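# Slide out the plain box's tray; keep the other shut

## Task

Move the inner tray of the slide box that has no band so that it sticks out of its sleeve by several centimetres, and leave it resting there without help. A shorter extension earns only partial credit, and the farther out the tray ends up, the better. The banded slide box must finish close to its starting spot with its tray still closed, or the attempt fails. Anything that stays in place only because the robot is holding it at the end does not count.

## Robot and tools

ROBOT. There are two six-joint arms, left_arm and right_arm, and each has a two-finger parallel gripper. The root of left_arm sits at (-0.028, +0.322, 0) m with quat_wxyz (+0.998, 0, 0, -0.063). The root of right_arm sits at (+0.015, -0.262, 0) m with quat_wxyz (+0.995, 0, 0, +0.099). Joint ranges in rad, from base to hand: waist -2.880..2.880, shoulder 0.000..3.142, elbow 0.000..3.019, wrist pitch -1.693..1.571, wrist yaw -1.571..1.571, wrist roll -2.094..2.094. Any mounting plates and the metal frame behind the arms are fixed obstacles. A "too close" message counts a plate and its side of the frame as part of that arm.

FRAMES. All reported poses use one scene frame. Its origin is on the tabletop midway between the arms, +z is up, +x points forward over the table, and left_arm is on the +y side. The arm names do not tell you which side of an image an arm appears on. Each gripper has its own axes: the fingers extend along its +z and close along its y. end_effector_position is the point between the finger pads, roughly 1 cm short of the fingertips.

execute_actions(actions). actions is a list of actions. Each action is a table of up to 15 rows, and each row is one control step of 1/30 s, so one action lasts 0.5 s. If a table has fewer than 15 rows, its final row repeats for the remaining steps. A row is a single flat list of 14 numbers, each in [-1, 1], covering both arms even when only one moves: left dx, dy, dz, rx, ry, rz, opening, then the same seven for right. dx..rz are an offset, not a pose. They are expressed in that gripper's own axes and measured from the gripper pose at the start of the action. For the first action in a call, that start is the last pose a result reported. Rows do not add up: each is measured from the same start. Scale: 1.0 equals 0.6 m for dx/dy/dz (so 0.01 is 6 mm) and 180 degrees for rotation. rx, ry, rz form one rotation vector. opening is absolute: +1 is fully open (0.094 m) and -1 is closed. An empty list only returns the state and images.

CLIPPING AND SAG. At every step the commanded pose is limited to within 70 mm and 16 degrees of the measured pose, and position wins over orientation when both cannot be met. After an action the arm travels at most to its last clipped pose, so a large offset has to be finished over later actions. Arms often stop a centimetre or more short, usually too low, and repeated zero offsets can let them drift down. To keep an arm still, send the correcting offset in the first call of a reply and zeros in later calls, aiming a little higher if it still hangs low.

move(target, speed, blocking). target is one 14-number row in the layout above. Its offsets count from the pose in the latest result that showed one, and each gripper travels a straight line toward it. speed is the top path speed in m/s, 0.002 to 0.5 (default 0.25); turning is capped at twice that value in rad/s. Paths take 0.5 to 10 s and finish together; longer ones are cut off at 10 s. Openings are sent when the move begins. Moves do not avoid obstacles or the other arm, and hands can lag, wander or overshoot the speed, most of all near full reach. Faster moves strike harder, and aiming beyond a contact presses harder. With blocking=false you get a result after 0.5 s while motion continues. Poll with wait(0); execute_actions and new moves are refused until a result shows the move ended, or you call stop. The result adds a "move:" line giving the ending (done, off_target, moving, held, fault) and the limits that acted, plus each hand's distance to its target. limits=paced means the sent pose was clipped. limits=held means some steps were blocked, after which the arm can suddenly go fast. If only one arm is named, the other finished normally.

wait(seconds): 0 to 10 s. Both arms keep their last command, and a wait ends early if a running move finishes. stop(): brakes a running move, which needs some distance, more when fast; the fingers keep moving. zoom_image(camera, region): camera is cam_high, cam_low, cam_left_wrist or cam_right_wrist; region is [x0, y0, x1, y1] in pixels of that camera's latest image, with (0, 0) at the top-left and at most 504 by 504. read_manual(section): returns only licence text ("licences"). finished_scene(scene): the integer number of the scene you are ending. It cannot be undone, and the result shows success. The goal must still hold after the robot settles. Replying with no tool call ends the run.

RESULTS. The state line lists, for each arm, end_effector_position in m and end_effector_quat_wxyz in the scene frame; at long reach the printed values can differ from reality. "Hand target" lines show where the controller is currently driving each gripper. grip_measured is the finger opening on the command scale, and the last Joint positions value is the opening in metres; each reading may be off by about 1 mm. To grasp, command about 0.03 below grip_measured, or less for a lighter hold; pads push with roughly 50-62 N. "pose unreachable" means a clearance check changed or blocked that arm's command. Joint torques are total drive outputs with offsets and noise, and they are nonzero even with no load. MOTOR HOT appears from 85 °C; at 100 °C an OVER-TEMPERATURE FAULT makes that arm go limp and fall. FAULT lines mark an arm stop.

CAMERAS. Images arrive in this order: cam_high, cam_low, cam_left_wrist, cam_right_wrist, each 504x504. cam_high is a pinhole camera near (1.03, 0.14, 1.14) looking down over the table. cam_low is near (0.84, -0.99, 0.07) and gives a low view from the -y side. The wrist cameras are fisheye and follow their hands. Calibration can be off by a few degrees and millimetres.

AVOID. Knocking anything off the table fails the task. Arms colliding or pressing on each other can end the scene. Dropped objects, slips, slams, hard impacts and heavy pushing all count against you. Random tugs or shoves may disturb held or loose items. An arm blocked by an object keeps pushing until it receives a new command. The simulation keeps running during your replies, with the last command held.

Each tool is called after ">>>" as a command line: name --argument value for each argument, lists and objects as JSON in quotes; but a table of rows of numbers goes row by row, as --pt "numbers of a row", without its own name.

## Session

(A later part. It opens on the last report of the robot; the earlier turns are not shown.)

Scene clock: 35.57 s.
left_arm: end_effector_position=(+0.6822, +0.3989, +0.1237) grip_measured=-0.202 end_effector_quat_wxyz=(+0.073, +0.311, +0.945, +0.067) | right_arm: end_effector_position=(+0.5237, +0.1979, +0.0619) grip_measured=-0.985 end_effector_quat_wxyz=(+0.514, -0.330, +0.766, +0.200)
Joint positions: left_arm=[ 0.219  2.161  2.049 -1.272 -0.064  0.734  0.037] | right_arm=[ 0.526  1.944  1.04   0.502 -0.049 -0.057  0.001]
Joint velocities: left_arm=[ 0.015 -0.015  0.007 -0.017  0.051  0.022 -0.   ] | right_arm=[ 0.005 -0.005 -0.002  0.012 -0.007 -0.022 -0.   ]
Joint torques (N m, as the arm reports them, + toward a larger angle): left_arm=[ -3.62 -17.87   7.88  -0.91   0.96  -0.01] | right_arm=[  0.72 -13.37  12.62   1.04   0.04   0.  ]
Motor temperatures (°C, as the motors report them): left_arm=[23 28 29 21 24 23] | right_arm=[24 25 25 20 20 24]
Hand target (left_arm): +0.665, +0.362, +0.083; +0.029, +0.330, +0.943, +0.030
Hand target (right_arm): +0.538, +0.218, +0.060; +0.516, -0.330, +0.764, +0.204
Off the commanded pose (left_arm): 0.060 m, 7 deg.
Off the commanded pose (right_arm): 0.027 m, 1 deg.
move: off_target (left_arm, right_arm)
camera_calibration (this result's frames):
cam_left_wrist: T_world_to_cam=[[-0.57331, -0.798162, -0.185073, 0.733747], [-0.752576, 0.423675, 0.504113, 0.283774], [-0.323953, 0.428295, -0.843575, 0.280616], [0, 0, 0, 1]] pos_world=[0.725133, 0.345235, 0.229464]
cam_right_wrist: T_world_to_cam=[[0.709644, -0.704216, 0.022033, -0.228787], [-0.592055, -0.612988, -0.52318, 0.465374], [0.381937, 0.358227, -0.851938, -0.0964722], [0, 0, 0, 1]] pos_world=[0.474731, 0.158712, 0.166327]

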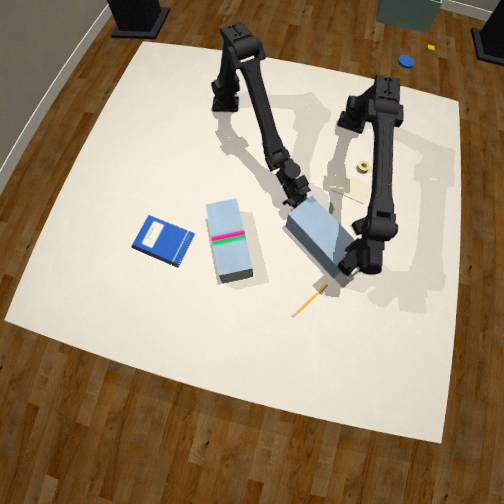

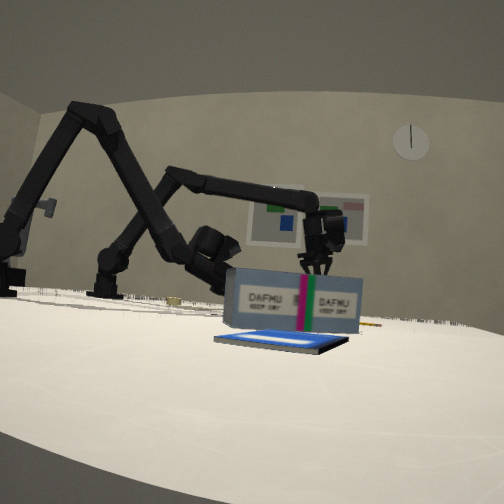

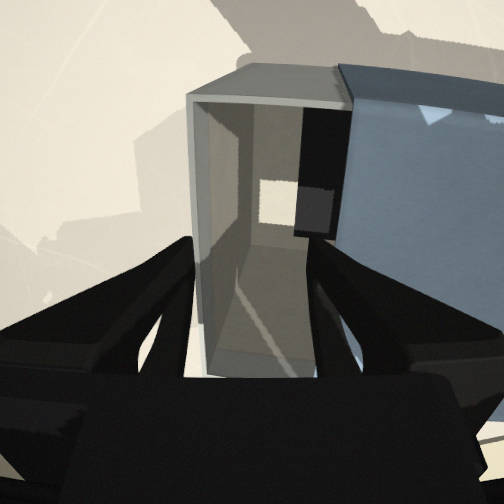

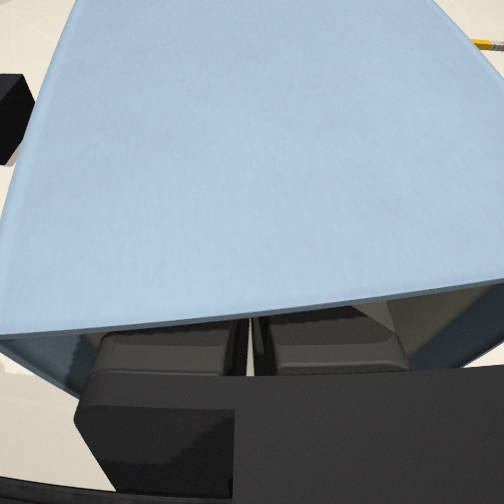

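>>> move --target '[0,0.01,-0.055,0.04,0.02,0,-0.1,0.068,0,-0.19,0,0,0,-1]' --speed 0.15

>>> execute_actions --actions '[[[0,0,0,0,0,0,-0.9,0,0,0,0,0,0,-1]]]'

Scene clock: 37.10 s.
left_arm: end_effector_position=(+0.6707, +0.3916, +0.1582) grip_measured=-0.103 end_effector_quat_wxyz=(+0.022, +0.313, +0.949, +0.017) | right_arm: end_effector_position=(+0.4356, +0.1121, +0.0579) grip_measured=-0.985 end_effector_quat_wxyz=(+0.501, -0.331, +0.774, +0.199)
Joint positions: left_arm=[ 0.223  2.229  2.268 -1.556 -0.013  0.734  0.042] | right_arm=[ 0.51   1.735  0.681  0.621 -0.067 -0.057  0.001]
Joint velocities: left_arm=[-0.005  0.005  0.007 -0.007 -0.037 -0.081 -0.001] | right_arm=[-0.005 -0.005  0.002  0.007 -0.051  0.022  0.   ]
Joint torques (N m, as the arm reports them, + toward a larger angle): left_arm=[  1.22 -18.98  14.97  -0.21  -0.03   0.2 ] | right_arm=[ -0.74 -13.83   5.55   2.59  -0.14  -0.13]
Motor temperatures (°C, as the motors report them): left_arm=[23 29 30 21 24 23] | right_arm=[24 25 25 20 20 24]
Hand target (left_arm): +0.679, +0.401, +0.157; +0.025, +0.312, +0.950, +0.017
Hand target (right_arm): +0.439, +0.111, +0.067; +0.514, -0.330, +0.766, +0.200
Off the commanded pose (left_arm): 0.013 m, 0 deg.
Off the commanded pose (right_arm): 0.011 m, 2 deg.
move: off_target (left_arm, right_arm)
camera_calibration (this result's frames):
cam_left_wrist: T_world_to_cam=[[-0.590855, -0.804554, -0.0598537, 0.72221], [-0.683213, 0.459525, 0.567501, 0.190265], [-0.429081, 0.376204, -0.821195, 0.396449], [0, 0, 0, 1]] pos_world=[0.726822, 0.34448, 0.260813]
cam_right_wrist: T_world_to_cam=[[0.710139, -0.703947, 0.0126856, -0.226346], [-0.606181, -0.620478, -0.497546, 0.364002], [0.358117, 0.345637, -0.867345, -0.0227779], [0, 0, 0, 1]] pos_world=[0.389545, 0.0743925, 0.164223]

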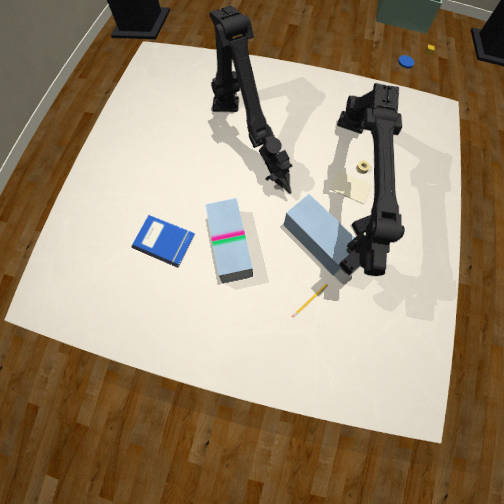

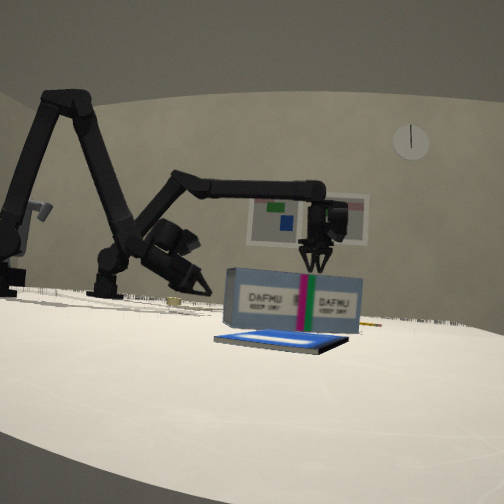

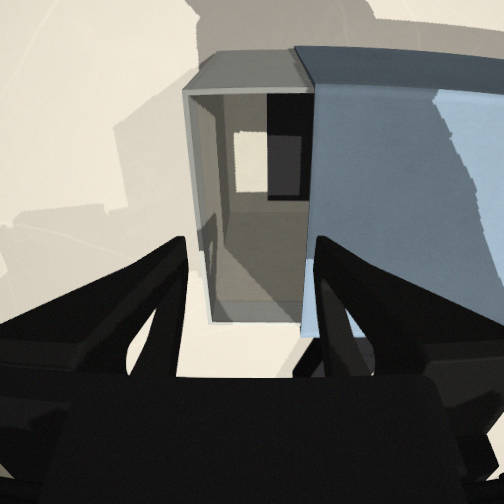

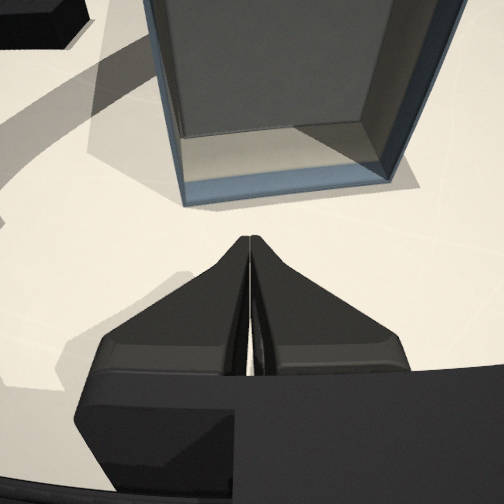

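Scene clock: 37.60 s.
left_arm: end_effector_position=(+0.6707, +0.3916, +0.1582) grip_measured=-0.897 end_effector_quat_wxyz=(+0.022, +0.313, +0.949, +0.017) | right_arm: end_effector_position=(+0.4356, +0.1121, +0.0579) grip_measured=-0.985 end_effector_quat_wxyz=(+0.501, -0.331, +0.774, +0.199)
Joint positions: left_arm=[ 0.223  2.229  2.268 -1.556 -0.013  0.734  0.005] | right_arm=[ 0.51   1.735  0.681  0.621 -0.067 -0.057  0.001]
Joint velocities: left_arm=[-0.024 -0.015  0.007  0.002 -0.022 -0.066 -0.001] | right_arm=[ 0.005 -0.015 -0.007  0.007 -0.007  0.095  0.   ]
Joint torques (N m, as the arm reports them, + toward a larger angle): left_arm=[  0.29 -21.    10.41   0.51  -0.1    0.1 ] | right_arm=[ -0.03 -13.16   5.72   1.68  -0.03  -0.06]
Motor temperatures (°C, as the motors report them): left_arm=[23 29 30 21 24 23] | right_arm=[24 25 25 20 20 24]
Hand target (left_arm): +0.671, +0.392, +0.158; +0.022, +0.313, +0.949, +0.017
Hand target (right_arm): +0.436, +0.112, +0.058; +0.501, -0.331, +0.774, +0.199
Off the commanded pose (left_arm): 0.000 m, 0 deg.
Off the commanded pose (right_arm): 0.000 m, 0 deg.
camera_calibration (this result's frames):
cam_left_wrist: T_world_to_cam=[[-0.590855, -0.804554, -0.0598537, 0.72221], [-0.683213, 0.459525, 0.567501, 0.190265], [-0.429081, 0.376204, -0.821195, 0.396449], [0, 0, 0, 1]] pos_world=[0.726822, 0.34448, 0.260813]
cam_right_wrist: T_world_to_cam=[[0.710139, -0.703947, 0.0126856, -0.226346], [-0.606181, -0.620478, -0.497546, 0.364002], [0.358117, 0.345637, -0.867345, -0.0227779], [0, 0, 0, 1]] pos_world=[0.389545, 0.0743925, 0.164223]

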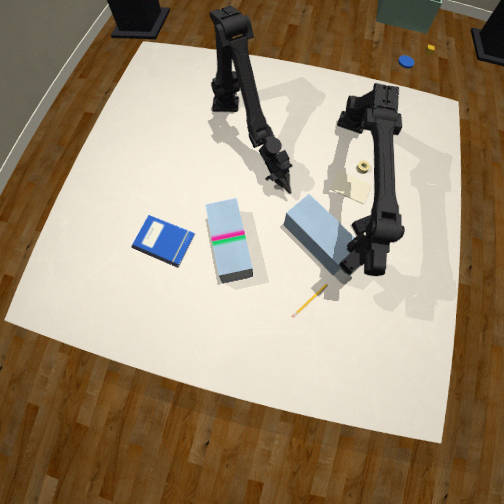

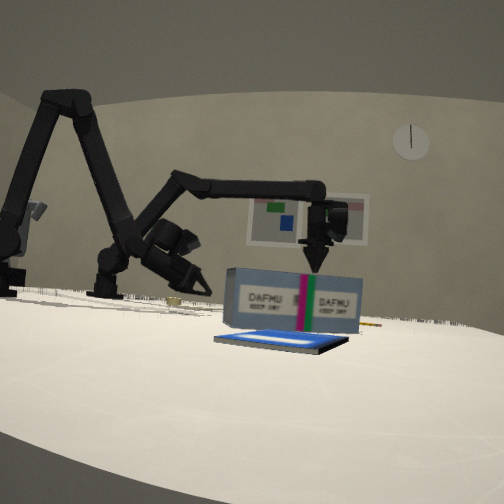

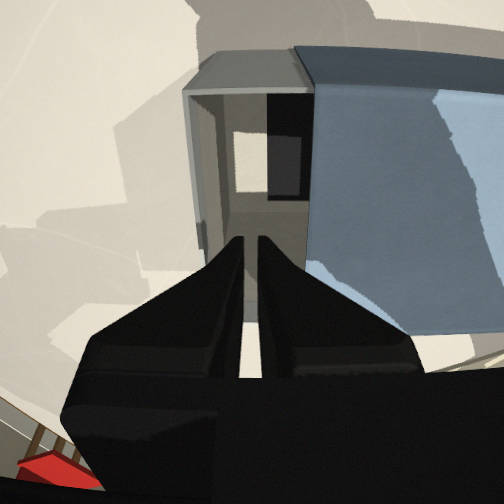

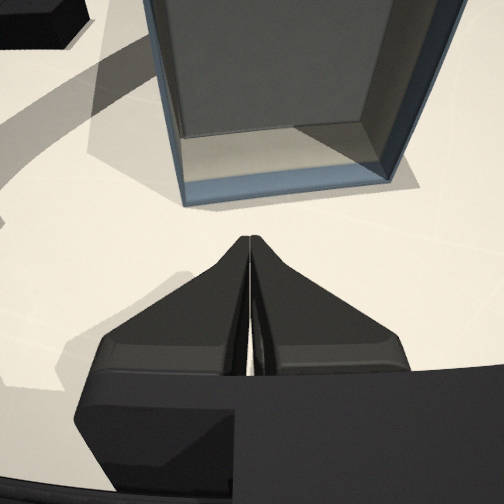

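>>> move --target '[0,0,0.105,0,0,0,-0.9,0,0,-0.1,0,0,0,-1]' --speed 0.1

Scene clock: 38.63 s.
left_arm: end_effector_position=(+0.6725, +0.3918, +0.1149) grip_measured=-0.897 end_effector_quat_wxyz=(+0.029, +0.313, +0.949, +0.020) | right_arm: end_effector_position=(+0.3975, +0.0772, +0.0852) grip_measured=-0.985 end_effector_quat_wxyz=(+0.507, -0.329, +0.770, +0.203)
Joint positions: left_arm=[ 0.223  2.224  2.147 -1.423 -0.013  0.734  0.005] | right_arm=[ 0.503  1.561  0.543  0.602 -0.076 -0.057  0.001]
Joint velocities: left_arm=[ 0.015  0.005 -0.012  0.002 -0.051 -0.037  0.001] | right_arm=[-0.005  0.015 -0.012  0.017 -0.007 -0.037  0.   ]
Joint torques (N m, as the arm reports them, + toward a larger angle): left_arm=[  0.54 -19.1    9.63   1.27  -0.1    0.13] | right_arm=[ -0.61 -10.83   5.65   1.06  -0.14  -0.11]
Motor temperatures (°C, as the motors report them): left_arm=[23 29 30 21 24 23] | right_arm=[24 25 25 20 20 24]
Hand target (left_arm): +0.673, +0.393, +0.095; +0.022, +0.313, +0.949, +0.017
Hand target (right_arm): +0.397, +0.073, +0.082; +0.501, -0.331, +0.774, +0.199
Off the commanded pose (left_arm): 0.020 m, 1 deg.
Off the commanded pose (right_arm): 0.004 m, 1 deg.
move: off_target (left_arm)
camera_calibration (this result's frames):
cam_left_wrist: T_world_to_cam=[[-0.589869, -0.804458, -0.0700119, 0.721289], [-0.691757, 0.458691, 0.55774, 0.223165], [-0.416565, 0.377425, -0.827058, 0.353394], [0, 0, 0, 1]] pos_world=[0.727053, 0.344503, 0.218307]
cam_right_wrist: T_world_to_cam=[[0.711333, -0.70278, 0.0103053, -0.224564], [-0.600106, -0.614912, -0.511621, 0.331258], [0.365894, 0.357748, -0.85915, 0.0218485], [0, 0, 0, 1]] pos_world=[0.350535, 0.0380593, 0.190564]

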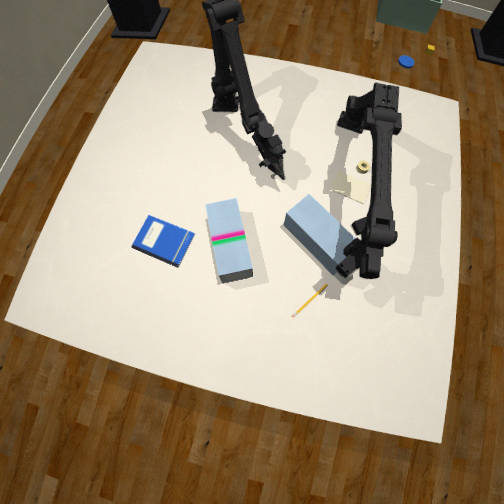

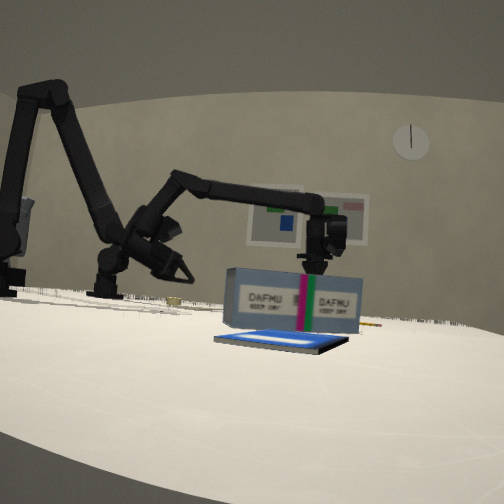

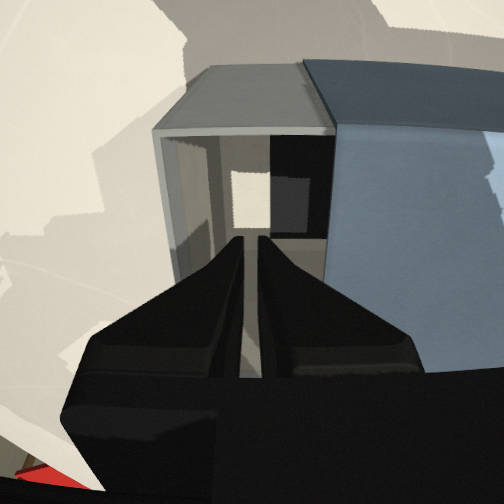

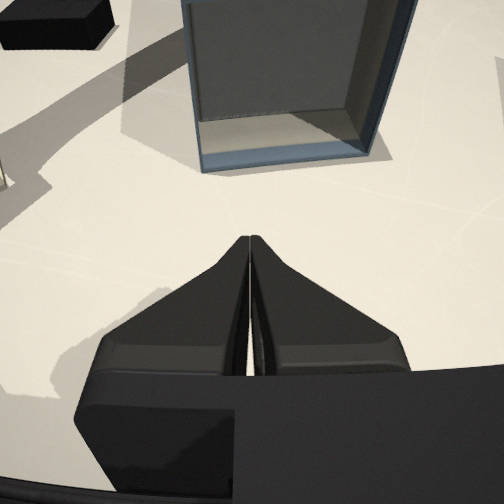

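Now I'll spread the fingers gradually to push the tray and sleeve apart.

>>> execute_actions --actions '[[[0,0,0.04,0,0,0,-0.7,0,0,0,0,0,0,-1],[0,0,0.04,0,0,0,-0.6,0,0,0,0,0,0,-1],[0,0,0.04,0,0,0,-0.5,0,0,0,0,0,0,-1],[0,0,0.04,0,0,0,-0.45,0,0,0,0,0,0,-1]],[[0,0,0.04,0,0,0,-0.42,0,0,0,0,0,0,-1],[0,0,0.04,0,0,0,-0.39,0,0,0,0,0,0,-1],[0,0,0.04,0,0,0,-0.36,0,0,0,0,0,0,-1],[0,0,0.04,0,0,0,-0.33,0,0,0,0,0,0,-1],[0,0,0.04,0,0,0,-0.30,0,0,0,0,0,0,-1],[0,0,0.04,0,0,0,-0.27,0,0,0,0,0,0,-1],[0,0,0.04,0,0,0,-0.24,0,0,0,0,0,0,-1],[0,0,0.04,0,0,0,-0.21,0,0,0,0,0,0,-1],[0,0,0.04,0,0,0,-0.18,0,0,0,0,0,0,-1],[0,0,0.04,0,0,0,-0.15,0,0,0,0,0,0,-1],[0,0,0.04,0,0,0,-0.12,0,0,0,0,0,0,-1],[0,0,0.04,0,0,0,-0.09,0,0,0,0,0,0,-1],[0,0,0.04,0,0,0,-0.06,0,0,0,0,0,0,-1],[0,0,0.04,0,0,0,-0.03,0,0,0,0,0,0,-1],[0,0,0.04,0,0,0,0,0,0,0,0,0,0,-1]],[[0,0,0.04,0,0,0,0.03,0,0,0,0,0,0,-1],[0,0,0.04,0,0,0,0.06,0,0,0,0,0,0,-1],[0,0,0.04,0,0,0,0.09,0,0,0,0,0,0,-1],[0,0,0.04,0,0,0,0.12,0,0,0,0,0,0,-1],[0,0,0.04,0,0,0,0.15,0,0,0,0,0,0,-1],[0,0,0.04,0,0,0,0.18,0,0,0,0,0,0,-1],[0,0,0.04,0,0,0,0.21,0,0,0,0,0,0,-1],[0,0,0.04,0,0,0,0.24,0,0,0,0,0,0,-1],[0,0,0.04,0,0,0,0.27,0,0,0,0,0,0,-1],[0,0,0.04,0,0,0,0.30,0,0,0,0,0,0,-1],[0,0,0.04,0,0,0,0.33,0,0,0,0,0,0,-1],[0,0,0.04,0,0,0,0.36,0,0,0,0,0,0,-1],[0,0,0.04,0,0,0,0.39,0,0,0,0,0,0,-1],[0,0,0.04,0,0,0,0.42,0,0,0,0,0,0,-1],[0,0,0.04,0,0,0,0.45,0,0,0,0,0,0,-1]],[[0,0,0.04,0,0,0,0.48,0,0,0,0,0,0,-1],[0,0,0.04,0,0,0,0.51,0,0,0,0,0,0,-1],[0,0,0.04,0,0,0,0.54,0,0,0,0,0,0,-1],[0,0,0.04,0,0,0,0.57,0,0,0,0,0,0,-1],[0,0,0.04,0,0,0,0.60,0,0,0,0,0,0,-1],[0,0,0.04,0,0,0,0.63,0,0,0,0,0,0,-1],[0,0,0.04,0,0,0,0.66,0,0,0,0,0,0,-1],[0,0,0.04,0,0,0,0.69,0,0,0,0,0,0,-1],[0,0,0.04,0,0,0,0.72,0,0,0,0,0,0,-1],[0,0,0.04,0,0,0,0.75,0,0,0,0,0,0,-1],[0,0,0.04,0,0,0,0.78,0,0,0,0,0,0,-1],[0,0,0.04,0,0,0,0.8,0,0,0,0,0,0,-1]]]'

Scene clock: 41.07 s.
left_arm: end_effector_position=(+0.6875, +0.3925, +0.1104) grip_measured=+0.574 end_effector_quat_wxyz=(+0.071, +0.314, +0.946, +0.034) | right_arm: end_effector_position=(+0.3975, +0.0772, +0.0852) grip_measured=-0.985 end_effector_quat_wxyz=(+0.507, -0.329, +0.770, +0.203)
Joint positions: left_arm=[ 0.224  2.204  2.093 -1.301 -0.004  0.74   0.074] | right_arm=[ 0.503  1.561  0.543  0.602 -0.076 -0.057  0.001]
Joint velocities: left_arm=[-0.005  0.005  0.007  0.002 -0.051 -0.007  0.001] | right_arm=[ 0.005  0.005  0.012 -0.012  0.007 -0.037  0.   ]
Joint torques (N m, as the arm reports them, + toward a larger angle): left_arm=[  0.14 -19.03   8.85   1.93  -0.56   0.05] | right_arm=[ -0.07 -10.51   5.97   1.68  -0.03  -0.06]
Motor temperatures (°C, as the motors report them): left_arm=[23 29 30 21 24 23] | right_arm=[24 25 25 20 20 24]
Hand target (left_arm): +0.688, +0.395, +0.086; +0.062, +0.312, +0.947, +0.036
Hand target (right_arm): +0.398, +0.077, +0.085; +0.507, -0.329, +0.770, +0.203
Off the commanded pose (left_arm): 0.025 m, 1 deg.
Off the commanded pose (right_arm): 0.000 m, 0 deg.
camera_calibration (this result's frames):
cam_left_wrist: T_world_to_cam=[[-0.585497, -0.801378, -0.122423, 0.731966], [-0.736135, 0.462311, 0.494343, 0.271829], [-0.339558, 0.379556, -0.860603, 0.305563], [0, 0, 0, 1]] pos_world=[0.732423, 0.344934, 0.218201]
cam_right_wrist: T_world_to_cam=[[0.711333, -0.70278, 0.0103053, -0.224564], [-0.600106, -0.614912, -0.511621, 0.331258], [0.365894, 0.357748, -0.85915, 0.0218485], [0, 0, 0, 1]] pos_world=[0.350535, 0.0380593, 0.190564]

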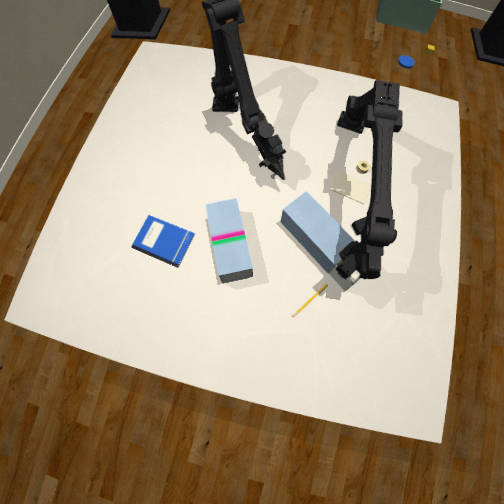

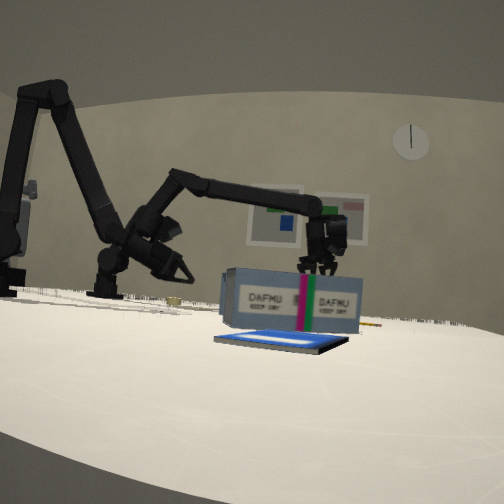

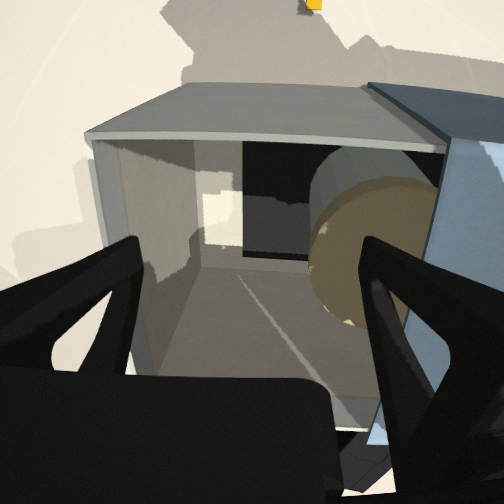

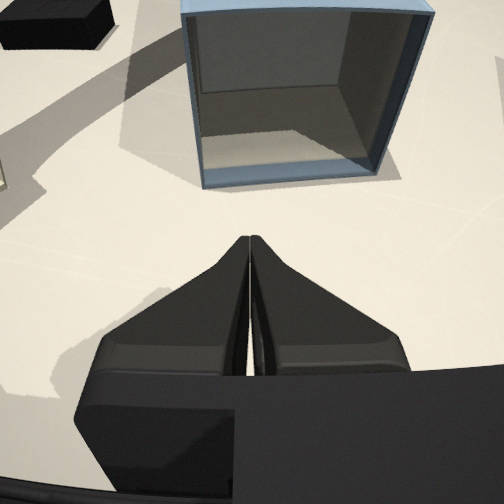

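About 9–10 cm of the tray now shows. I'll release it and lift clear.

>>> move --target '[0,0,-0.13,0,0,0,0.3,0,0,0,0,0,0,-1]' --speed 0.12

Scene clock: 43.50 s.
left_arm: end_effector_position=(+0.6677, +0.3904, +0.1765) grip_measured=+0.303 end_effector_quat_wxyz=(+0.064, +0.314, +0.947, +0.030) | right_arm: end_effector_position=(+0.3975, +0.0772, +0.0852) grip_measured=-0.985 end_effector_quat_wxyz=(+0.507, -0.329, +0.770, +0.203)
Joint positions: left_arm=[ 0.224  2.138  2.155 -1.447 -0.003  0.74   0.061] | right_arm=[ 0.503  1.561  0.543  0.602 -0.076 -0.057  0.001]
Joint velocities: left_arm=[-0.005  0.005 -0.017 -0.007 -0.022 -0.007  0.   ] | right_arm=[-0.015 -0.005  0.002 -0.022 -0.007  0.022  0.   ]
Joint torques (N m, as the arm reports them, + toward a larger angle): left_arm=[  0.03 -19.25  14.57   0.    -0.14   0.1 ] | right_arm=[ -0.09 -10.62   5.96   1.68  -0.03  -0.06]
Motor temperatures (°C, as the motors report them): left_arm=[23 29 30 21 24 23] | right_arm=[24 25 25 20 20 24]
Hand target (left_arm): +0.675, +0.391, +0.187; +0.072, +0.314, +0.946, +0.034
Hand target (right_arm): +0.398, +0.077, +0.085; +0.507, -0.329, +0.770, +0.203
Off the commanded pose (left_arm): 0.013 m, 1 deg.
Off the commanded pose (right_arm): 0.000 m, 0 deg.
move: off_target (left_arm)
camera_calibration (this result's frames):
cam_left_wrist: T_world_to_cam=[[-0.587569, -0.801595, -0.110493, 0.72612], [-0.727577, 0.463613, 0.505663, 0.217311], [-0.354111, 0.377504, -0.855626, 0.366107], [0, 0, 0, 1]] pos_world=[0.714398, 0.343099, 0.283596]
cam_right_wrist: T_world_to_cam=[[0.711333, -0.70278, 0.0103053, -0.224564], [-0.600106, -0.614912, -0.511621, 0.331258], [0.365894, 0.357748, -0.85915, 0.0218485], [0, 0, 0, 1]] pos_world=[0.350535, 0.0380593, 0.190564]

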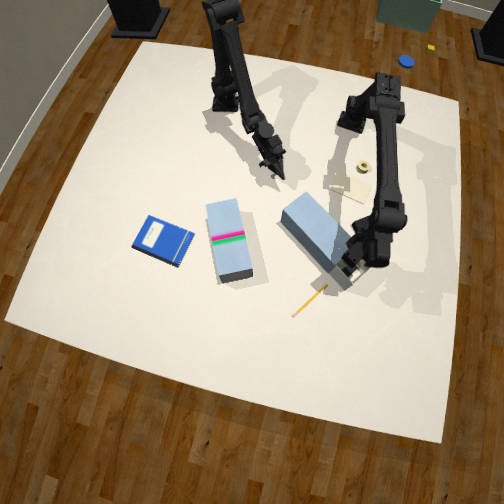

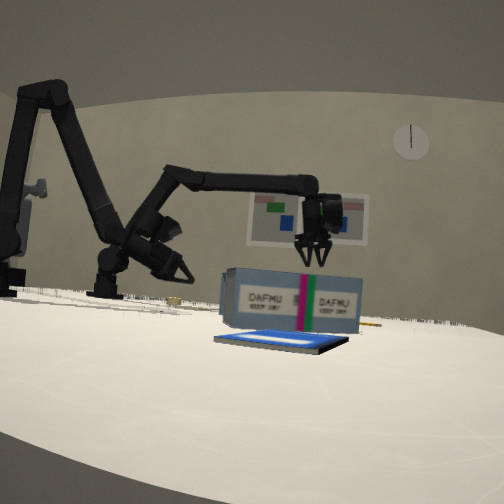

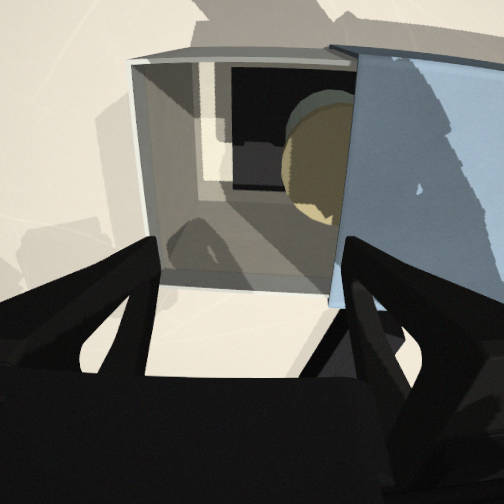

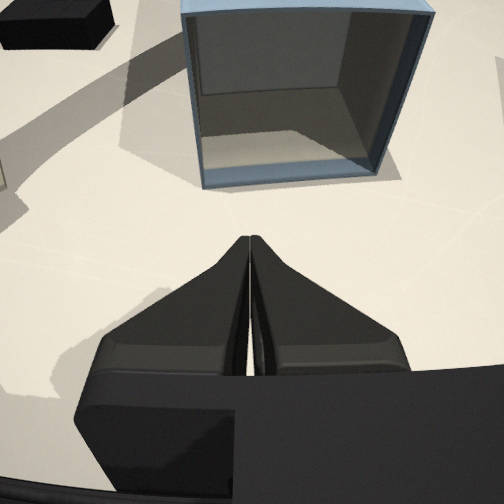

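>>> finished_scene --scene 1

The scene is finished: the task was done.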